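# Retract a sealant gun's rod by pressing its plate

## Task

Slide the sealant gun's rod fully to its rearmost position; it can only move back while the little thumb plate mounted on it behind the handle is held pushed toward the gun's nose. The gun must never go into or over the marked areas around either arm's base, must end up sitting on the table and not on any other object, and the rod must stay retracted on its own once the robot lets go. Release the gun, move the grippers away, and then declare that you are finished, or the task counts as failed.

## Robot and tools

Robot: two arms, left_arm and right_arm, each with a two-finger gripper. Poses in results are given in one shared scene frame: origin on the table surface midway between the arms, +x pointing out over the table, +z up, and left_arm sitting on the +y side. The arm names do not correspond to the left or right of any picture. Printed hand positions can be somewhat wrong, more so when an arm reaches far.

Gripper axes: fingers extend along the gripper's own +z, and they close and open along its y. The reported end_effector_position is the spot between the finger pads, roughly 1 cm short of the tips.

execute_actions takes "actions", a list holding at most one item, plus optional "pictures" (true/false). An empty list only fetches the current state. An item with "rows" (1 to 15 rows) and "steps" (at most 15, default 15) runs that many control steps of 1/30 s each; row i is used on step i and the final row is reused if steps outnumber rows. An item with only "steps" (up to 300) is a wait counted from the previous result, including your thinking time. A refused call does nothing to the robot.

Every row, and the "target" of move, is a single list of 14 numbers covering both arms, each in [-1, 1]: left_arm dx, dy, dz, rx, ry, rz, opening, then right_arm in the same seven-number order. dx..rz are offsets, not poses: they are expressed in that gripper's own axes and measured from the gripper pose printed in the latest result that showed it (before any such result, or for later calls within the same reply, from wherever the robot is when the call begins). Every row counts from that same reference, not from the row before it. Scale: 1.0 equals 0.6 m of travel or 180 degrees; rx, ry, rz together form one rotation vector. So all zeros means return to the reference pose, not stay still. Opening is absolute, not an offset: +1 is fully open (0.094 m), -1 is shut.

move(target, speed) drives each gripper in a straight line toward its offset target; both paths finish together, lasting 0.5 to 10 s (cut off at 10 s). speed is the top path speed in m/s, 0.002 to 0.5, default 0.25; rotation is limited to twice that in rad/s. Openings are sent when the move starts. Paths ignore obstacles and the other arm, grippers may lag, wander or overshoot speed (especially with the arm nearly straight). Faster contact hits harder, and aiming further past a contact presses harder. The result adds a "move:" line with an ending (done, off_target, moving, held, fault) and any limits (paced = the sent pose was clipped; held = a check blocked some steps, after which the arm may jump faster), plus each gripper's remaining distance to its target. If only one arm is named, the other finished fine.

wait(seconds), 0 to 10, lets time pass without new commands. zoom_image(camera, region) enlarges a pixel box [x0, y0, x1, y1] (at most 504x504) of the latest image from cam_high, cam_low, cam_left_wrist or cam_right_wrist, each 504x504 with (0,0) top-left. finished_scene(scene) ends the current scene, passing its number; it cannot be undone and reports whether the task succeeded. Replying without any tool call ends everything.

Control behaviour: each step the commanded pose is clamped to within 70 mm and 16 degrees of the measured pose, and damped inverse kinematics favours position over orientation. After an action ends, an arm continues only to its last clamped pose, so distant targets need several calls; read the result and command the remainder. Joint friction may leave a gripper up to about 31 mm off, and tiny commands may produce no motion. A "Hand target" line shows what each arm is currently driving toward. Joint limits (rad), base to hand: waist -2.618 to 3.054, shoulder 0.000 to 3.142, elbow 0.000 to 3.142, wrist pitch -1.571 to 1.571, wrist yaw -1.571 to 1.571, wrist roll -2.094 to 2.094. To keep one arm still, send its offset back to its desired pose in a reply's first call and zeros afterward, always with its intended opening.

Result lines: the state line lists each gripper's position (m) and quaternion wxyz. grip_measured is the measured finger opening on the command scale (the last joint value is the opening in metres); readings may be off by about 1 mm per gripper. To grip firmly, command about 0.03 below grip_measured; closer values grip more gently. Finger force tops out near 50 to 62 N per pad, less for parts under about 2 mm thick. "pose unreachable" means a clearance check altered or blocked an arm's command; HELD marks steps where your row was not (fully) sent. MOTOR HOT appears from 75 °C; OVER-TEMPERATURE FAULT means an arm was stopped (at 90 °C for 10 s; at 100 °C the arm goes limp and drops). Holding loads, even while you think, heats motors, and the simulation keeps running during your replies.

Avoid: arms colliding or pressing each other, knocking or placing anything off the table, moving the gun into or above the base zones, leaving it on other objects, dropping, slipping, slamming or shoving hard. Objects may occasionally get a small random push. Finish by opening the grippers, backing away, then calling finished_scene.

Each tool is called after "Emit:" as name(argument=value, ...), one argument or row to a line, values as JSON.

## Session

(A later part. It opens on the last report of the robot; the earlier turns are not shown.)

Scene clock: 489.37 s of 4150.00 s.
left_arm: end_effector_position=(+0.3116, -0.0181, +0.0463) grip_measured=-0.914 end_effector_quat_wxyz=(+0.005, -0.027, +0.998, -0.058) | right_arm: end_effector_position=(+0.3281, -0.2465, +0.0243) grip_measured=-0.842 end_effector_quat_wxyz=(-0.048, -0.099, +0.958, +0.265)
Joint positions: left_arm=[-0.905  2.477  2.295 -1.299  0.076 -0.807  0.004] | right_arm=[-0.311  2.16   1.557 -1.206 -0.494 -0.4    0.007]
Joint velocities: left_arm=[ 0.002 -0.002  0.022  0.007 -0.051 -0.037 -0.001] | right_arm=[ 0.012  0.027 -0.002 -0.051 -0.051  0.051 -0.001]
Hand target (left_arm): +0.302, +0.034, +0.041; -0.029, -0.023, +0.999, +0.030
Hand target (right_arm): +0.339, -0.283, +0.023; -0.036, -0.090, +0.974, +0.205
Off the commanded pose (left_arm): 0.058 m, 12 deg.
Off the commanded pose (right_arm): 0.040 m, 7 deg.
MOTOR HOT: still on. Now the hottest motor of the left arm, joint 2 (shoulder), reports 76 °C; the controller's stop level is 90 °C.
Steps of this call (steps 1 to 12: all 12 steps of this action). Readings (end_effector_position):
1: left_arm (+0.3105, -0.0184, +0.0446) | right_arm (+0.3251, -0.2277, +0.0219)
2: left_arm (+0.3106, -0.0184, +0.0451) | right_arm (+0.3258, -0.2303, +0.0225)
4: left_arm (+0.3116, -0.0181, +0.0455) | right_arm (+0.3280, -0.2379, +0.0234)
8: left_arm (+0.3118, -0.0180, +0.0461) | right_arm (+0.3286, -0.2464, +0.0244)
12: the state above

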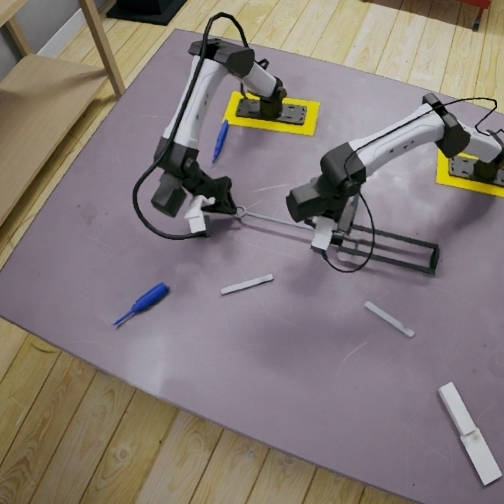

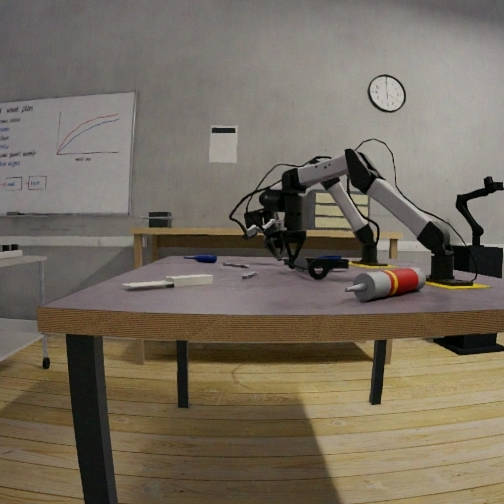

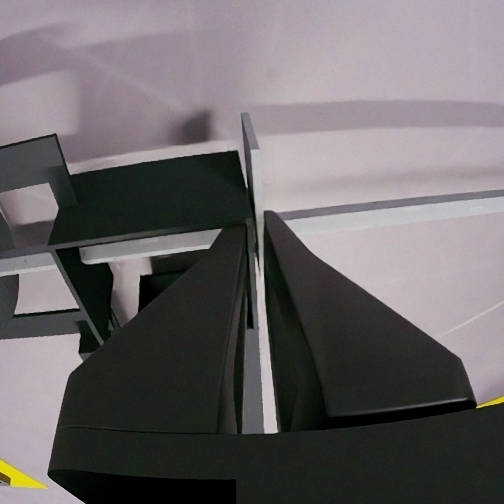

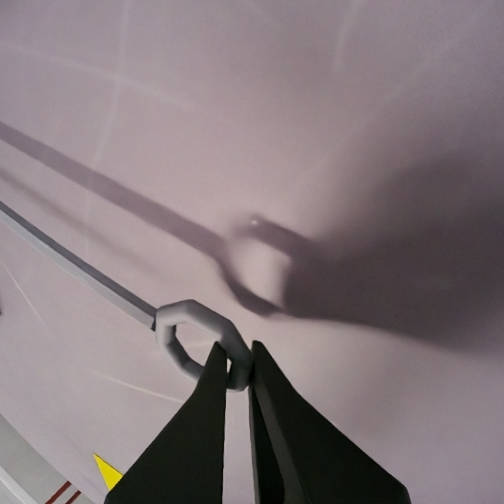

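Plunger is near. Two more, lowering slightly.

Emit:
execute_actions(
  actions=[
    {"rows":[[0.01,0.097,0.005,-0.06,0.02,0,-0.95,0,-0.09,-0.036,0.04,0,0.004,-0.92]],"steps":10},
  ],
  pictures=false,
)

Emit:
execute_actions(
  actions=[
    {"rows":[[0.01,0.097,0.005,-0.06,0.02,0,-0.95,0,-0.088,-0.036,0.04,0,0.004,-0.92]],"steps":15},
  ],
)

Scene clock: 496.80 s of 4150.00 s.
left_arm: end_effector_position=(+0.3124, -0.0188, +0.0464) grip_measured=-0.914 end_effector_quat_wxyz=(+0.006, -0.023, +0.998, -0.060) | right_arm: end_effector_position=(+0.3283, -0.2628, +0.0235) grip_measured=-0.842 end_effector_quat_wxyz=(-0.053, -0.098, +0.956, +0.270)
Joint positions: left_arm=[-0.905  2.477  2.295 -1.295  0.077 -0.8    0.004] | right_arm=[-0.355  2.192  1.596 -1.253 -0.491 -0.452  0.007]
Joint velocities: left_arm=[ 0.002  0.007  0.012 -0.007  0.037 -0.022  0.002] | right_arm=[-0.002  0.022  0.017 -0.081  0.081  0.007 -0.   ]
Hand target (left_arm): +0.303, +0.034, +0.039; -0.029, -0.021, +0.999, +0.028
Hand target (right_arm): +0.339, -0.302, +0.017; -0.043, -0.093, +0.973, +0.206
Off the commanded pose (left_arm): 0.059 m, 12 deg.
Off the commanded pose (right_arm): 0.042 m, 8 deg.
MOTOR HOT: still on. Now the hottest motor of the left arm, joint 2 (shoulder), reports 77 °C; the controller's stop level is 90 °C.
Steps of this call (steps 1 to 90: nothing new was sent; then 4.10 s passed at rest; steps 91 to 100: all 10 steps of this action). Readings (end_effector_position):
91: left_arm (+0.3115, -0.0181, +0.0463) | right_arm (+0.3279, -0.2476, +0.0242)
92: left_arm (+0.3115, -0.0181, +0.0463) | right_arm (+0.3282, -0.2496, +0.0239)
94: left_arm (+0.3119, -0.0183, +0.0463) | right_arm (+0.3290, -0.2560, +0.0224)
98: left_arm (+0.3124, -0.0188, +0.0464) | right_arm (+0.3282, -0.2626, +0.0232)
100: the state above

Scene clock: 497.30 s of 4150.00 s.
left_arm: end_effector_position=(+0.3136, -0.0196, +0.0465) grip_measured=-0.914 end_effector_quat_wxyz=(+0.009, -0.018, +0.998, -0.062) | right_arm: end_effector_position=(+0.3283, -0.2762, +0.0232) grip_measured=-0.842 end_effector_quat_wxyz=(-0.060, -0.098, +0.954, +0.278)
Joint positions: left_arm=[-0.904  2.477  2.295 -1.289  0.077 -0.79   0.004] | right_arm=[-0.392  2.227  1.643 -1.305 -0.489 -0.5    0.007]
Joint velocities: left_arm=[-0.002  0.007 -0.007 -0.037  0.037  0.007  0.   ] | right_arm=[-0.017  0.007  0.012 -0.037 -0.095 -0.11   0.001]
Hand target (left_arm): +0.304, +0.033, +0.039; -0.027, -0.018, +0.999, +0.026
Hand target (right_arm): +0.339, -0.317, +0.016; -0.049, -0.092, +0.972, +0.211
Off the commanded pose (left_arm): 0.060 m, 12 deg.
Off the commanded pose (right_arm): 0.044 m, 8 deg.
MOTOR HOT: still on. Now the hottest motor of the left arm, joint 2 (shoulder), reports 77 °C; the controller's stop level is 90 °C.
Steps of this call (steps 1 to 15: all 15 steps of this action). Readings (end_effector_position):
1: left_arm (+0.3124, -0.0188, +0.0464) | right_arm (+0.3283, -0.2636, +0.0235)
2: left_arm (+0.3125, -0.0188, +0.0464) | right_arm (+0.3286, -0.2655, +0.0234)
4: left_arm (+0.3129, -0.0189, +0.0464) | right_arm (+0.3294, -0.2708, +0.0224)
8: left_arm (+0.3136, -0.0196, +0.0465) | right_arm (+0.3283, -0.2761, +0.0230)
15: the state above

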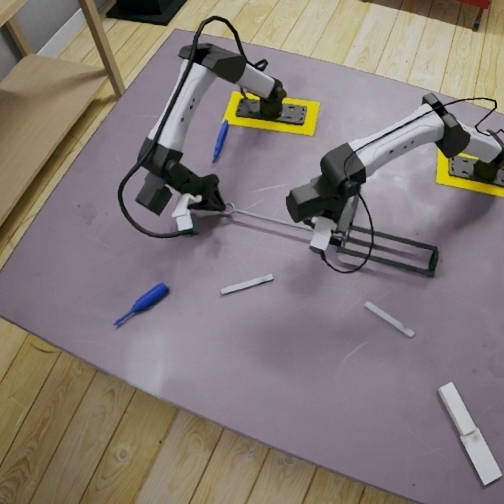

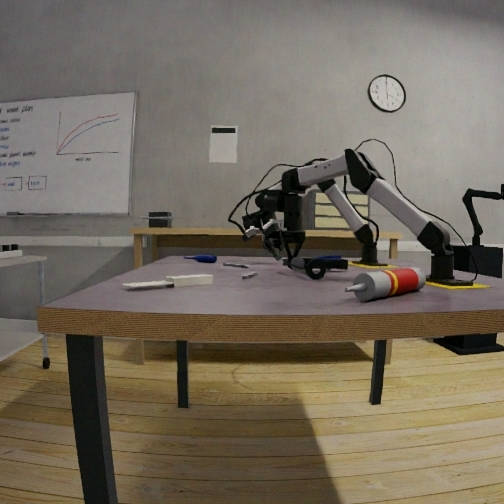

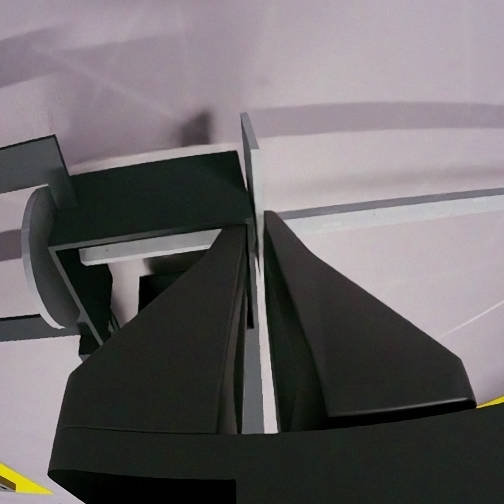

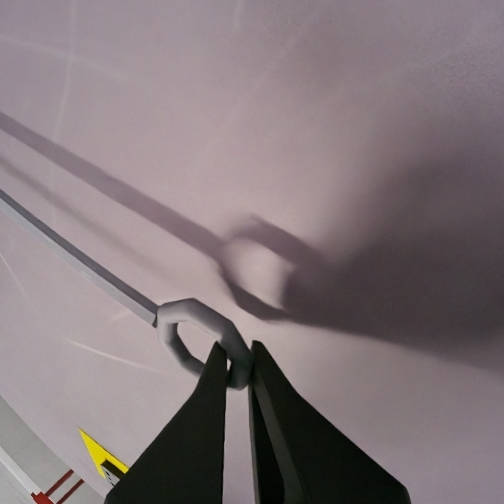

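Emit:
execute_actions(
  actions=[
    {"rows":[[0.01,0.105,0.005,-0.064,0.02,0,-0.95,0,-0.09,-0.04,0.045,0,0.004,-0.92]],"steps":15},
  ],
)

Scene clock: 500.80 s of 4150.00 s.
left_arm: end_effector_position=(+0.3161, -0.0212, +0.0468) grip_measured=-0.914 end_effector_quat_wxyz=(+0.013, -0.012, +0.998, -0.066) | right_arm: end_effector_position=(+0.3295, -0.2871, +0.0239) grip_measured=-0.842 end_effector_quat_wxyz=(-0.068, -0.100, +0.952, +0.282)
Joint positions: left_arm=[-0.903  2.477  2.295 -1.277  0.077 -0.777  0.004] | right_arm=[-0.419  2.262  1.697 -1.358 -0.483 -0.539  0.007]
Joint velocities: left_arm=[-0.017  0.032 -0.022 -0.022 -0.037  0.037  0.   ] | right_arm=[-0.007  0.012  0.007 -0.007 -0.037  0.037  0.   ]
Hand target (left_arm): +0.306, +0.036, +0.039; -0.024, -0.013, +0.999, +0.030
Hand target (right_arm): +0.339, -0.332, +0.016; -0.056, -0.092, +0.971, +0.211
Off the commanded pose (left_arm): 0.065 m, 13 deg.
Off the commanded pose (right_arm): 0.048 m, 9 deg.
MOTOR HOT: still on. Now the hottest motor of the left arm, joint 2 (shoulder), reports 77 °C; the controller's stop level is 90 °C.
Steps of this call (steps 1 to 90: nothing new was sent; steps 91 to 105: all 15 steps of this action). Readings (end_effector_position):
91: left_arm (+0.3136, -0.0196, +0.0465) | right_arm (+0.3283, -0.2771, +0.0235)
92: left_arm (+0.3138, -0.0197, +0.0465) | right_arm (+0.3289, -0.2788, +0.0238)
94: left_arm (+0.3146, -0.0196, +0.0466) | right_arm (+0.3305, -0.2839, +0.0232)
98: left_arm (+0.3161, -0.0212, +0.0468) | right_arm (+0.3295, -0.2871, +0.0237)
105: the state above

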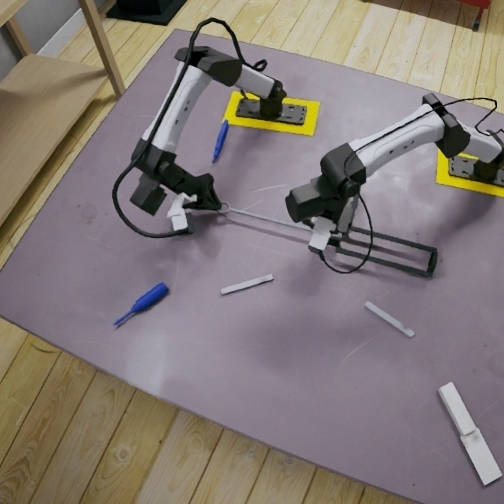

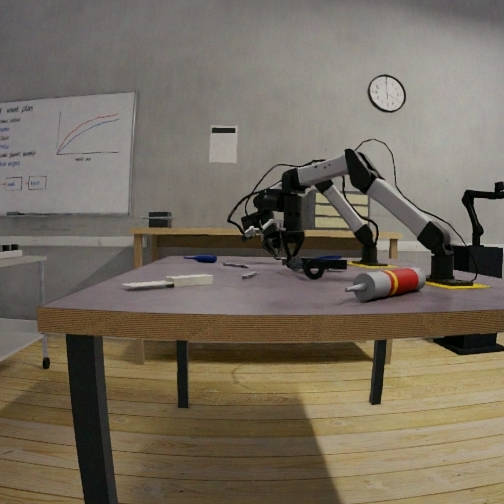

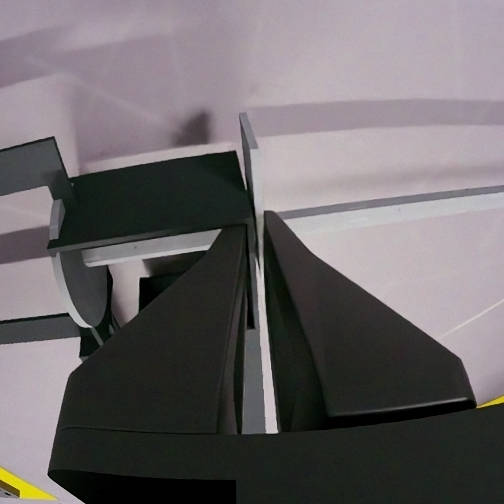

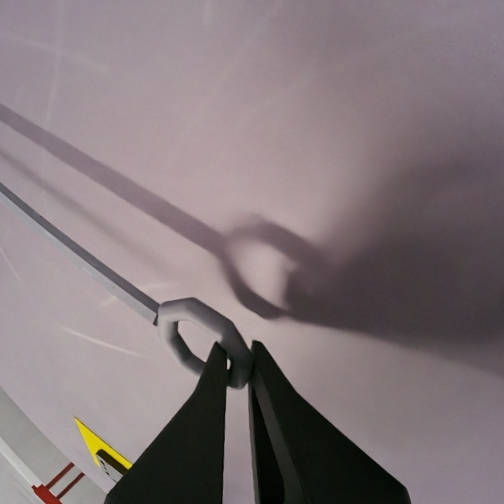

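Emit:
move(
  target=[0,0.012,0.022,0,0,0,-0.95, 0,-0.025,0.018,0,0,0,-0.92],
  speed=0.03,
)

Scene clock: 507.57 s of 4150.00 s.
left_arm: end_effector_position=(+0.3169, -0.0234, +0.0427) grip_measured=-0.914 end_effector_quat_wxyz=(+0.021, -0.017, +0.997, -0.075) | right_arm: end_effector_position=(+0.3320, -0.2857, +0.0167) grip_measured=-0.842 end_effector_quat_wxyz=(-0.065, -0.106, +0.950, +0.288)
Joint positions: left_arm=[-0.905  2.453  2.232 -1.215  0.078 -0.79   0.004] | right_arm=[-0.418  2.283  1.697 -1.34  -0.493 -0.553  0.007]
Joint velocities: left_arm=[-0.002 -0.007 -0.002 -0.007 -0.007 -0.007  0.   ] | right_arm=[-0.012  0.012 -0.007  0.022 -0.051  0.051  0.001]
Hand target (left_arm): +0.316, -0.016, +0.033; +0.013, -0.012, +0.998, -0.066
Hand target (right_arm): +0.330, -0.293, +0.007; -0.068, -0.100, +0.952, +0.283
Off the commanded pose (left_arm): 0.012 m, 1 deg.
Off the commanded pose (right_arm): 0.013 m, 1 deg.
MOTOR HOT: still on. Now the hottest motor of the left arm, joint 2 (shoulder), reports 78 °C; the controller's stop level is 90 °C.
After step 90, 2.93 s passed at rest.
move: off_target (left_arm, right_arm)

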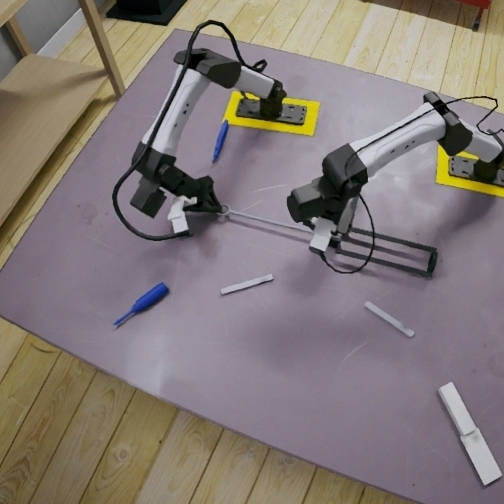

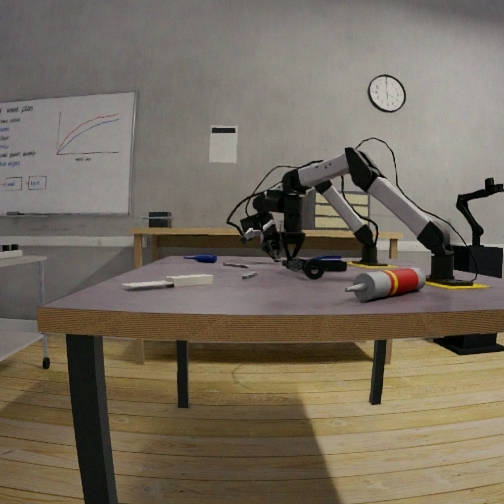

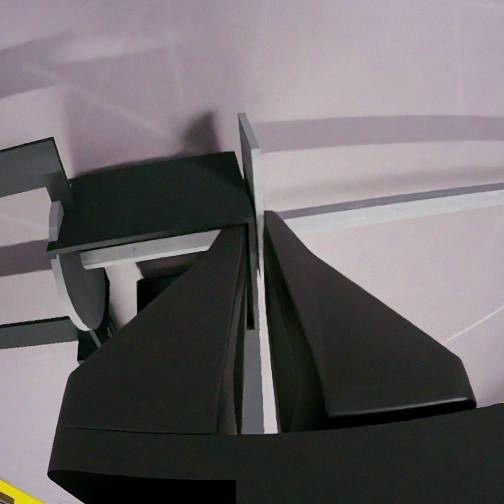

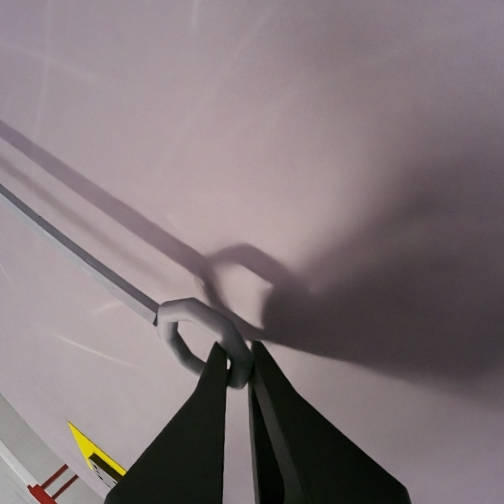

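Emit:
execute_actions(
  actions=[
    {"rows":[[0.003,0.03,0.002,-0.02,0.007,0,-0.95,0,-0.03,-0.013,0.015,0,0,-0.92],[0.003,0.03,0.002,-0.02,0.007,0,-0.95,0,-0.03,-0.013,0.015,0,0,-0.92],[0.006,0.06,0.003,-0.04,0.014,0,-0.95,0,-0.055,-0.026,0.03,0,0,-0.92],[0.006,0.06,0.003,-0.04,0.014,0,-0.95,0,-0.055,-0.026,0.03,0,0,-0.92],[0.008,0.09,0.004,-0.06,0.02,0,-0.95,0,-0.075,-0.037,0.042,0,0.004,-0.92],[0.008,0.09,0.004,-0.06,0.02,0,-0.95,0,-0.075,-0.037,0.042,0,0.004,-0.92],[0.01,0.115,0.005,-0.075,0.025,0,-0.95,0,-0.098,-0.048,0.054,0,0.004,-0.92]],"steps":15},
  ],
)

Scene clock: 516.17 s of 4150.00 s.
left_arm: end_effector_position=(+0.3180, -0.0238, +0.0429) grip_measured=-0.914 end_effector_quat_wxyz=(+0.023, -0.010, +0.997, -0.077) | right_arm: end_effector_position=(+0.3324, -0.2910, +0.0181) grip_measured=-0.843 end_effector_quat_wxyz=(-0.078, -0.108, +0.947, +0.293)
Joint positions: left_arm=[-0.904  2.453  2.231 -1.21   0.08  -0.774  0.004] | right_arm=[-0.43   2.32   1.757 -1.401 -0.488 -0.58   0.007]
Joint velocities: left_arm=[ 0.007 -0.012 -0.007 -0.007 -0.037 -0.022  0.001] | right_arm=[ 0.022  0.037  0.042  0.037  0.037 -0.051  0.001]
Hand target (left_arm): +0.309, +0.038, +0.033; -0.017, -0.011, +0.999, +0.029
Hand target (right_arm): +0.344, -0.347, +0.011; -0.058, -0.099, +0.971, +0.208
Off the commanded pose (left_arm): 0.070 m, 15 deg.
Off the commanded pose (right_arm): 0.061 m, 11 deg.
MOTOR HOT: still on. Now the hottest motor of the left arm, joint 2 (shoulder), reports 78 °C; the controller's stop level is 90 °C.
Steps of this call (steps 1 to 90: nothing new was sent; then 5.10 s passed at rest; steps 91 to 105: all 15 steps of this action). Readings (end_effector_position):
91: left_arm (+0.3168, -0.0230, +0.0427) | right_arm (+0.3319, -0.2861, +0.0166)
92: left_arm (+0.3168, -0.0229, +0.0427) | right_arm (+0.3318, -0.2862, +0.0167)
94: left_arm (+0.3167, -0.0224, +0.0426) | right_arm (+0.3321, -0.2870, +0.0168)
98: left_arm (+0.3174, -0.0221, +0.0426) | right_arm (+0.3323, -0.2890, +0.0171)
105: the state above

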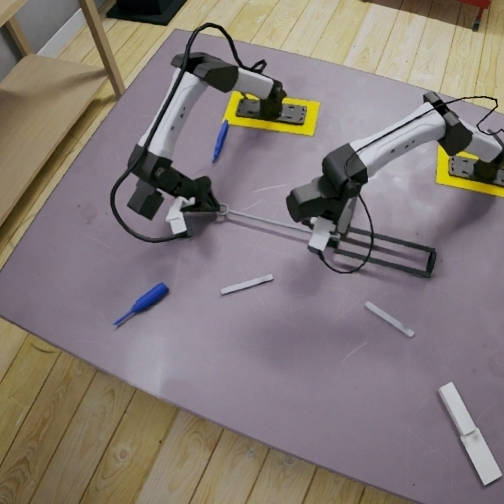

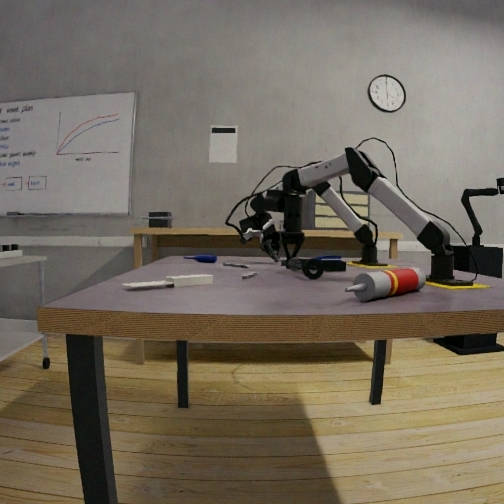

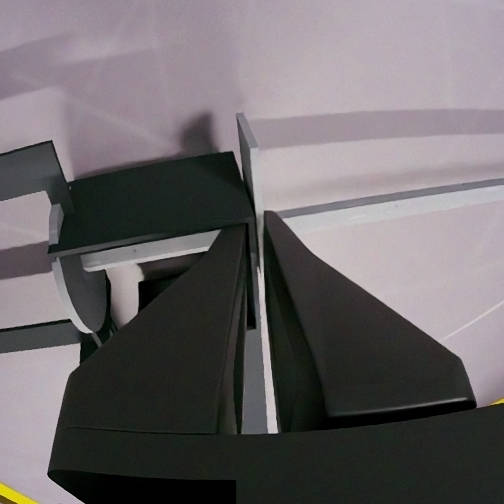

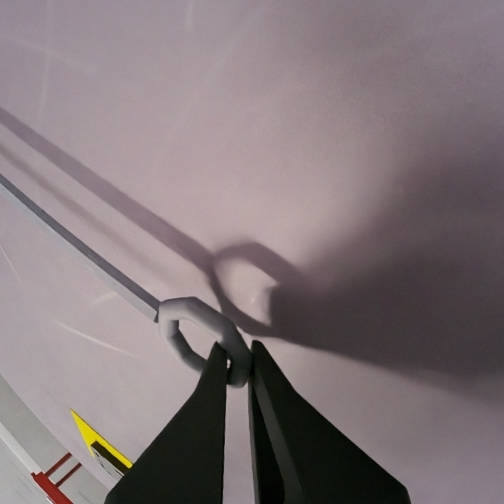

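At the stop. Relax, lower, release, retreat.

Emit:
move(
  target=[0,0.01,0.022,0,0,0,-0.95, 0,-0.022,0.018,0,0,0,-0.92],
  speed=0.04,
)

Emit:
move(
  target=[0,0,0,0,0,0,-0.5, 0,0,0,0,0,0,-0.66],
)

Emit:
move(
  target=[0,0,-0.1,0,0,0,-0.5, 0,0,-0.1,0,0,0,-0.66],
  speed=0.1,
)

Scene clock: 523.00 s of 4150.00 s.
left_arm: end_effector_position=(+0.3183, -0.0262, +0.0429) grip_measured=-0.914 end_effector_quat_wxyz=(+0.029, -0.015, +0.996, -0.086) | right_arm: end_effector_position=(+0.3330, -0.2889, +0.0167) grip_measured=-0.844 end_effector_quat_wxyz=(-0.078, -0.111, +0.945, +0.297)
Joint positions: left_arm=[-0.906  2.433  2.191 -1.169  0.083 -0.787  0.004] | right_arm=[-0.427  2.327  1.758 -1.401 -0.495 -0.586  0.007]
Joint velocities: left_arm=[ 0.002 -0.007 -0.017 -0.037 -0.037  0.022  0.   ] | right_arm=[ 0.012 -0.002  0.002 -0.051  0.007  0.007 -0.   ]
Hand target (left_arm): +0.318, -0.020, +0.029; +0.022, -0.010, +0.997, -0.076
Hand target (right_arm): +0.332, -0.295, +0.002; -0.078, -0.108, +0.947, +0.294
Off the commanded pose (left_arm): 0.015 m, 1 deg.
Off the commanded pose (right_arm): 0.017 m, 1 deg.
MOTOR HOT: still on. Now the hottest motor of the left arm, joint 2 (shoulder), reports 78 °C; the controller's stop level is 90 °C.
After step 90, 3.13 s passed at rest.
move: off_target (left_arm, right_arm)

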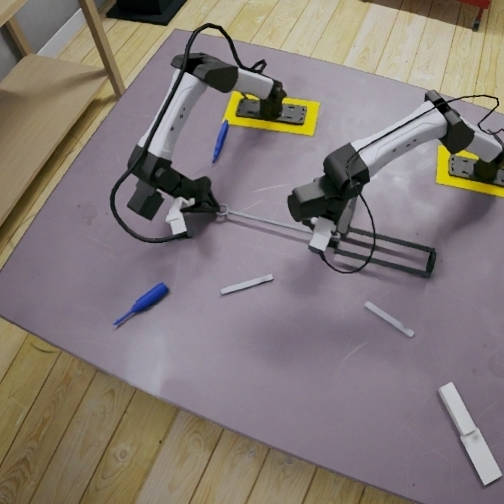

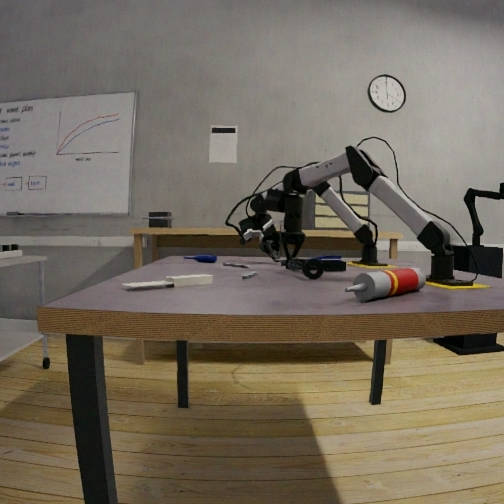

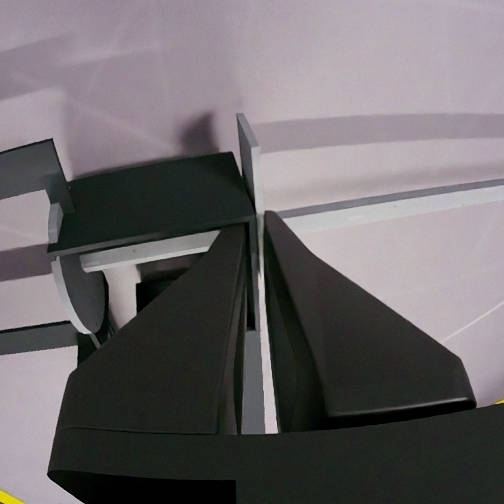

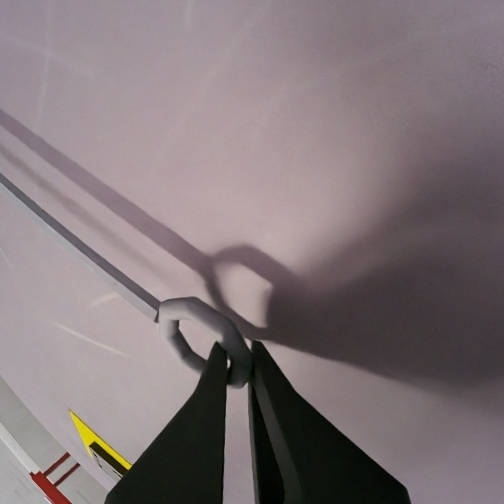

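Scene clock: 523.50 s of 4150.00 s.
left_arm: end_effector_position=(+0.3188, -0.0284, +0.0446) grip_measured=-0.502 end_effector_quat_wxyz=(+0.030, -0.015, +0.995, -0.091) | right_arm: end_effector_position=(+0.3331, -0.2893, +0.0164) grip_measured=-0.662 end_effector_quat_wxyz=(-0.078, -0.112, +0.945, +0.296)
Joint positions: left_arm=[-0.906  2.43   2.191 -1.162  0.09  -0.788  0.023] | right_arm=[-0.427  2.327  1.758 -1.399 -0.492 -0.586  0.016]
Joint velocities: left_arm=[-0.007 -0.002 -0.002 -0.007  0.007 -0.037  0.   ] | right_arm=[ 0.002 -0.017 -0.022  0.037  0.007  0.051 -0.002]
Hand target (left_arm): +0.318, -0.026, +0.043; +0.029, -0.015, +0.996, -0.086
Hand target (right_arm): +0.333, -0.289, +0.017; -0.078, -0.111, +0.945, +0.297
Off the commanded pose (left_arm): 0.003 m, 1 deg.
Off the commanded pose (right_arm): 0.001 m, 0 deg.
MOTOR HOT: still on. Now the hottest motor of the left arm, joint 2 (shoulder), reports 78 °C; the controller's stop level is 90 °C.
move: done

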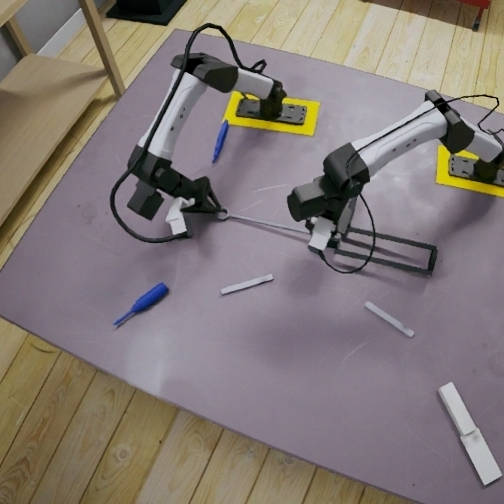

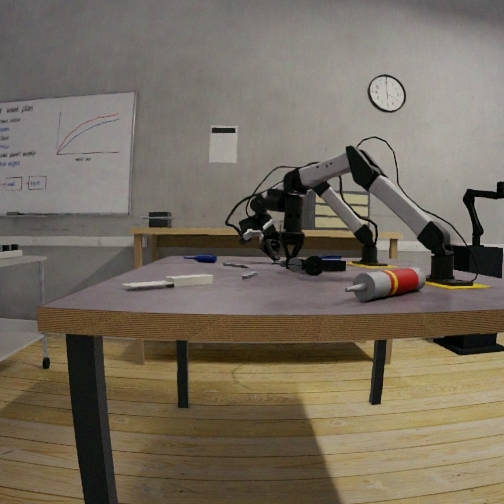

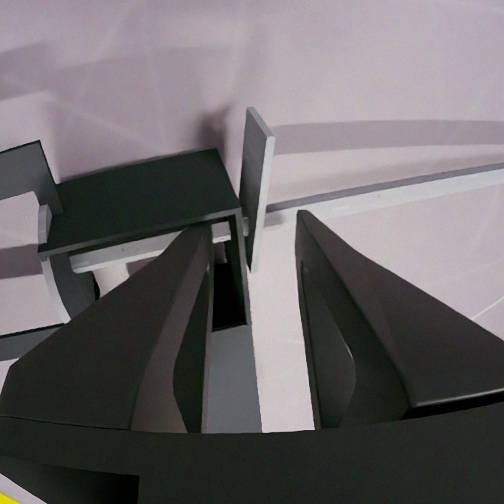

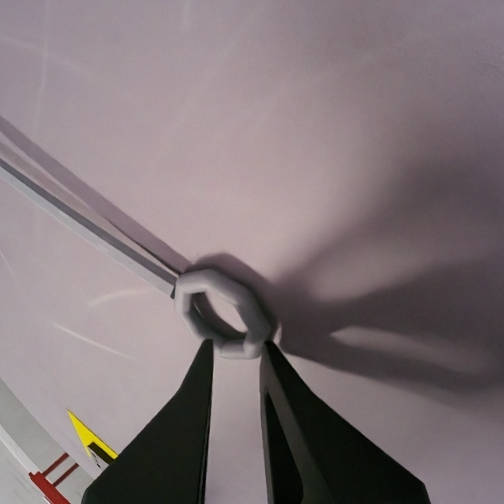

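Scene clock: 524.70 s of 4150.00 s.
left_arm: end_effector_position=(+0.3126, -0.0192, +0.0887) grip_measured=-0.502 end_effector_quat_wxyz=(+0.020, -0.015, +0.996, -0.082) | right_arm: end_effector_position=(+0.3428, -0.3167, +0.0538) grip_measured=-0.662 end_effector_quat_wxyz=(-0.062, -0.102, +0.949, +0.292)
Joint positions: left_arm=[-0.901  2.43   2.371 -1.37   0.09  -0.782  0.023] | right_arm=[-0.488  2.328  1.921 -1.55  -0.48  -0.621  0.016]
Joint velocities: left_arm=[ 0.007  0.002  0.002 -0.022 -0.11   0.007  0.   ] | right_arm=[ 0.002 -0.017  0.002 -0.051 -0.007  0.066  0.001]
Hand target (left_arm): +0.316, -0.017, +0.103; +0.030, -0.015, +0.995, -0.091
Hand target (right_arm): +0.345, -0.322, +0.064; -0.050, -0.104, +0.952, +0.284
Off the commanded pose (left_arm): 0.015 m, 2 deg.
Off the commanded pose (right_arm): 0.013 m, 2 deg.
MOTOR HOT: still on. Now the hottest motor of the left arm, joint 2 (shoulder), reports 78 °C; the controller's stop level is 90 °C.
joint sent to its limit (right arm) — the command would take joint 4 (wrist pitch) past its lower limit, so that joint was sent only as far as its limit.
move: off_target (left_arm, right_arm)

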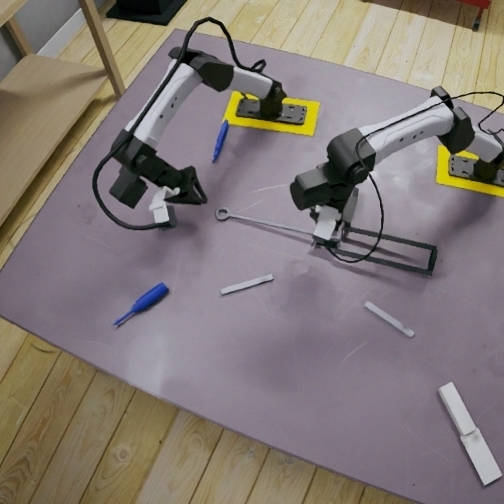

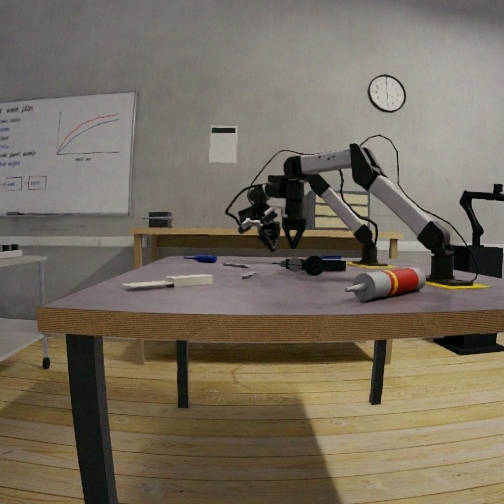

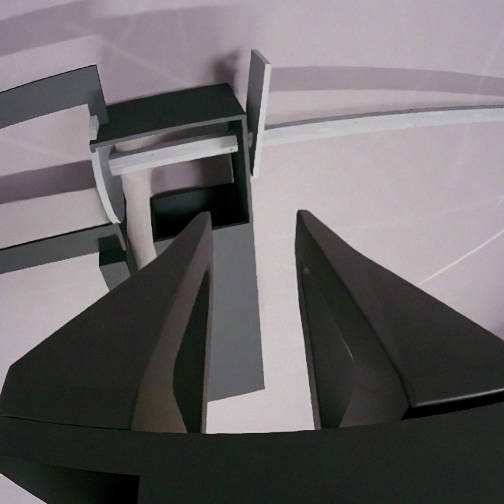

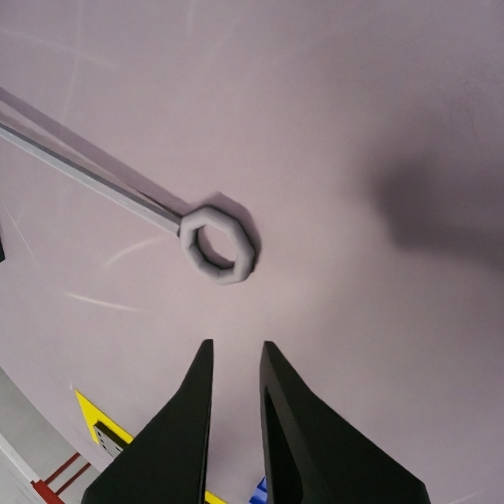

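Emit:
move(
  target=[0.25,0.42,-0.265,0,-0.08,0,1, 0.24,0.18,-0.165,0.18,-0.1,0,1],
  speed=0.3,
)

Scene clock: 533.13 s of 4150.00 s.
left_arm: end_effector_position=(+0.1567, +0.2486, +0.2083) grip_measured=+0.999 end_effector_quat_wxyz=(+0.156, -0.026, +0.985, -0.075) | right_arm: end_effector_position=(+0.2101, -0.3214, +0.2094) grip_measured=+0.998 end_effector_quat_wxyz=(+0.131, -0.064, +0.989, +0.028)
Joint positions: left_arm=[-0.541  1.101  1.228 -1.349  0.012 -0.441  0.094] | right_arm=[-0.442  1.285  1.369 -1.422 -0.136 -0.377  0.094]
Joint velocities: left_arm=[-0.007  0.002 -0.017  0.007  0.037  0.007  0.001] | right_arm=[-0.017 -0.007 -0.002 -0.051 -0.022 -0.066 -0.   ]
Hand target (left_arm): +0.151, +0.251, +0.203; +0.145, -0.026, +0.986, -0.074
Hand target (right_arm): +0.204, -0.318, +0.204; +0.118, -0.065, +0.990, +0.029
Off the commanded pose (left_arm): 0.012 m, 1 deg.
Off the commanded pose (right_arm): 0.010 m, 2 deg.
MOTOR HOT: still on. Now the hottest motor of the left arm, joint 2 (shoulder), reports 78 °C; the controller's stop level is 90 °C.
After step 90, 3.67 s passed at rest.
move: off_target (left_arm)

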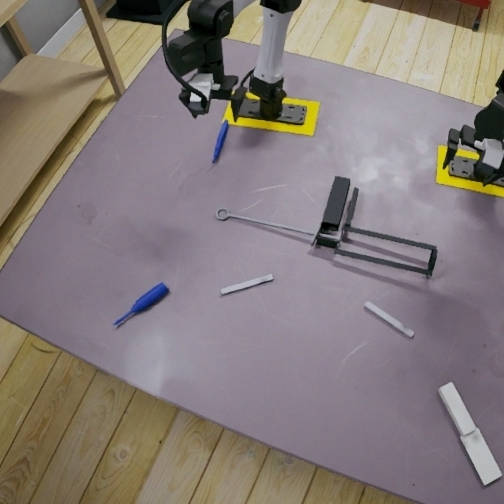

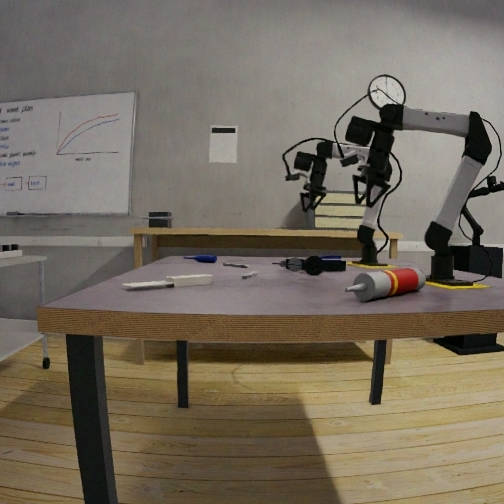

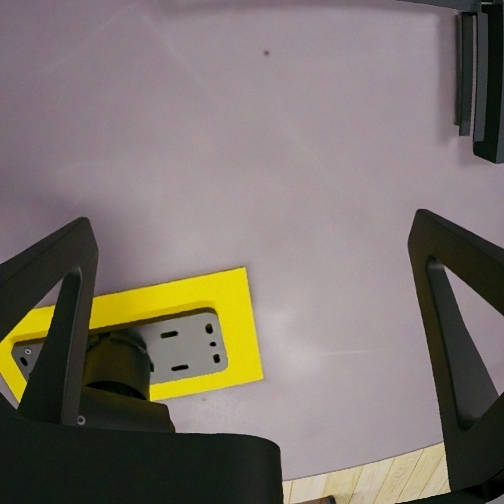

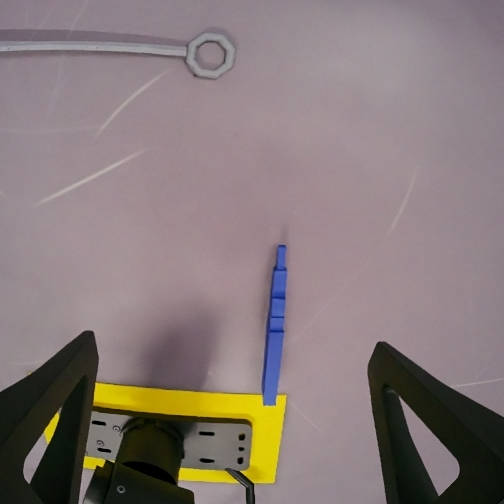

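Scene 1 is done: the rod is fully back and both arms are clear.

Emit:
finished_scene(
  scene=1,
)

The scene is finished: the task was done.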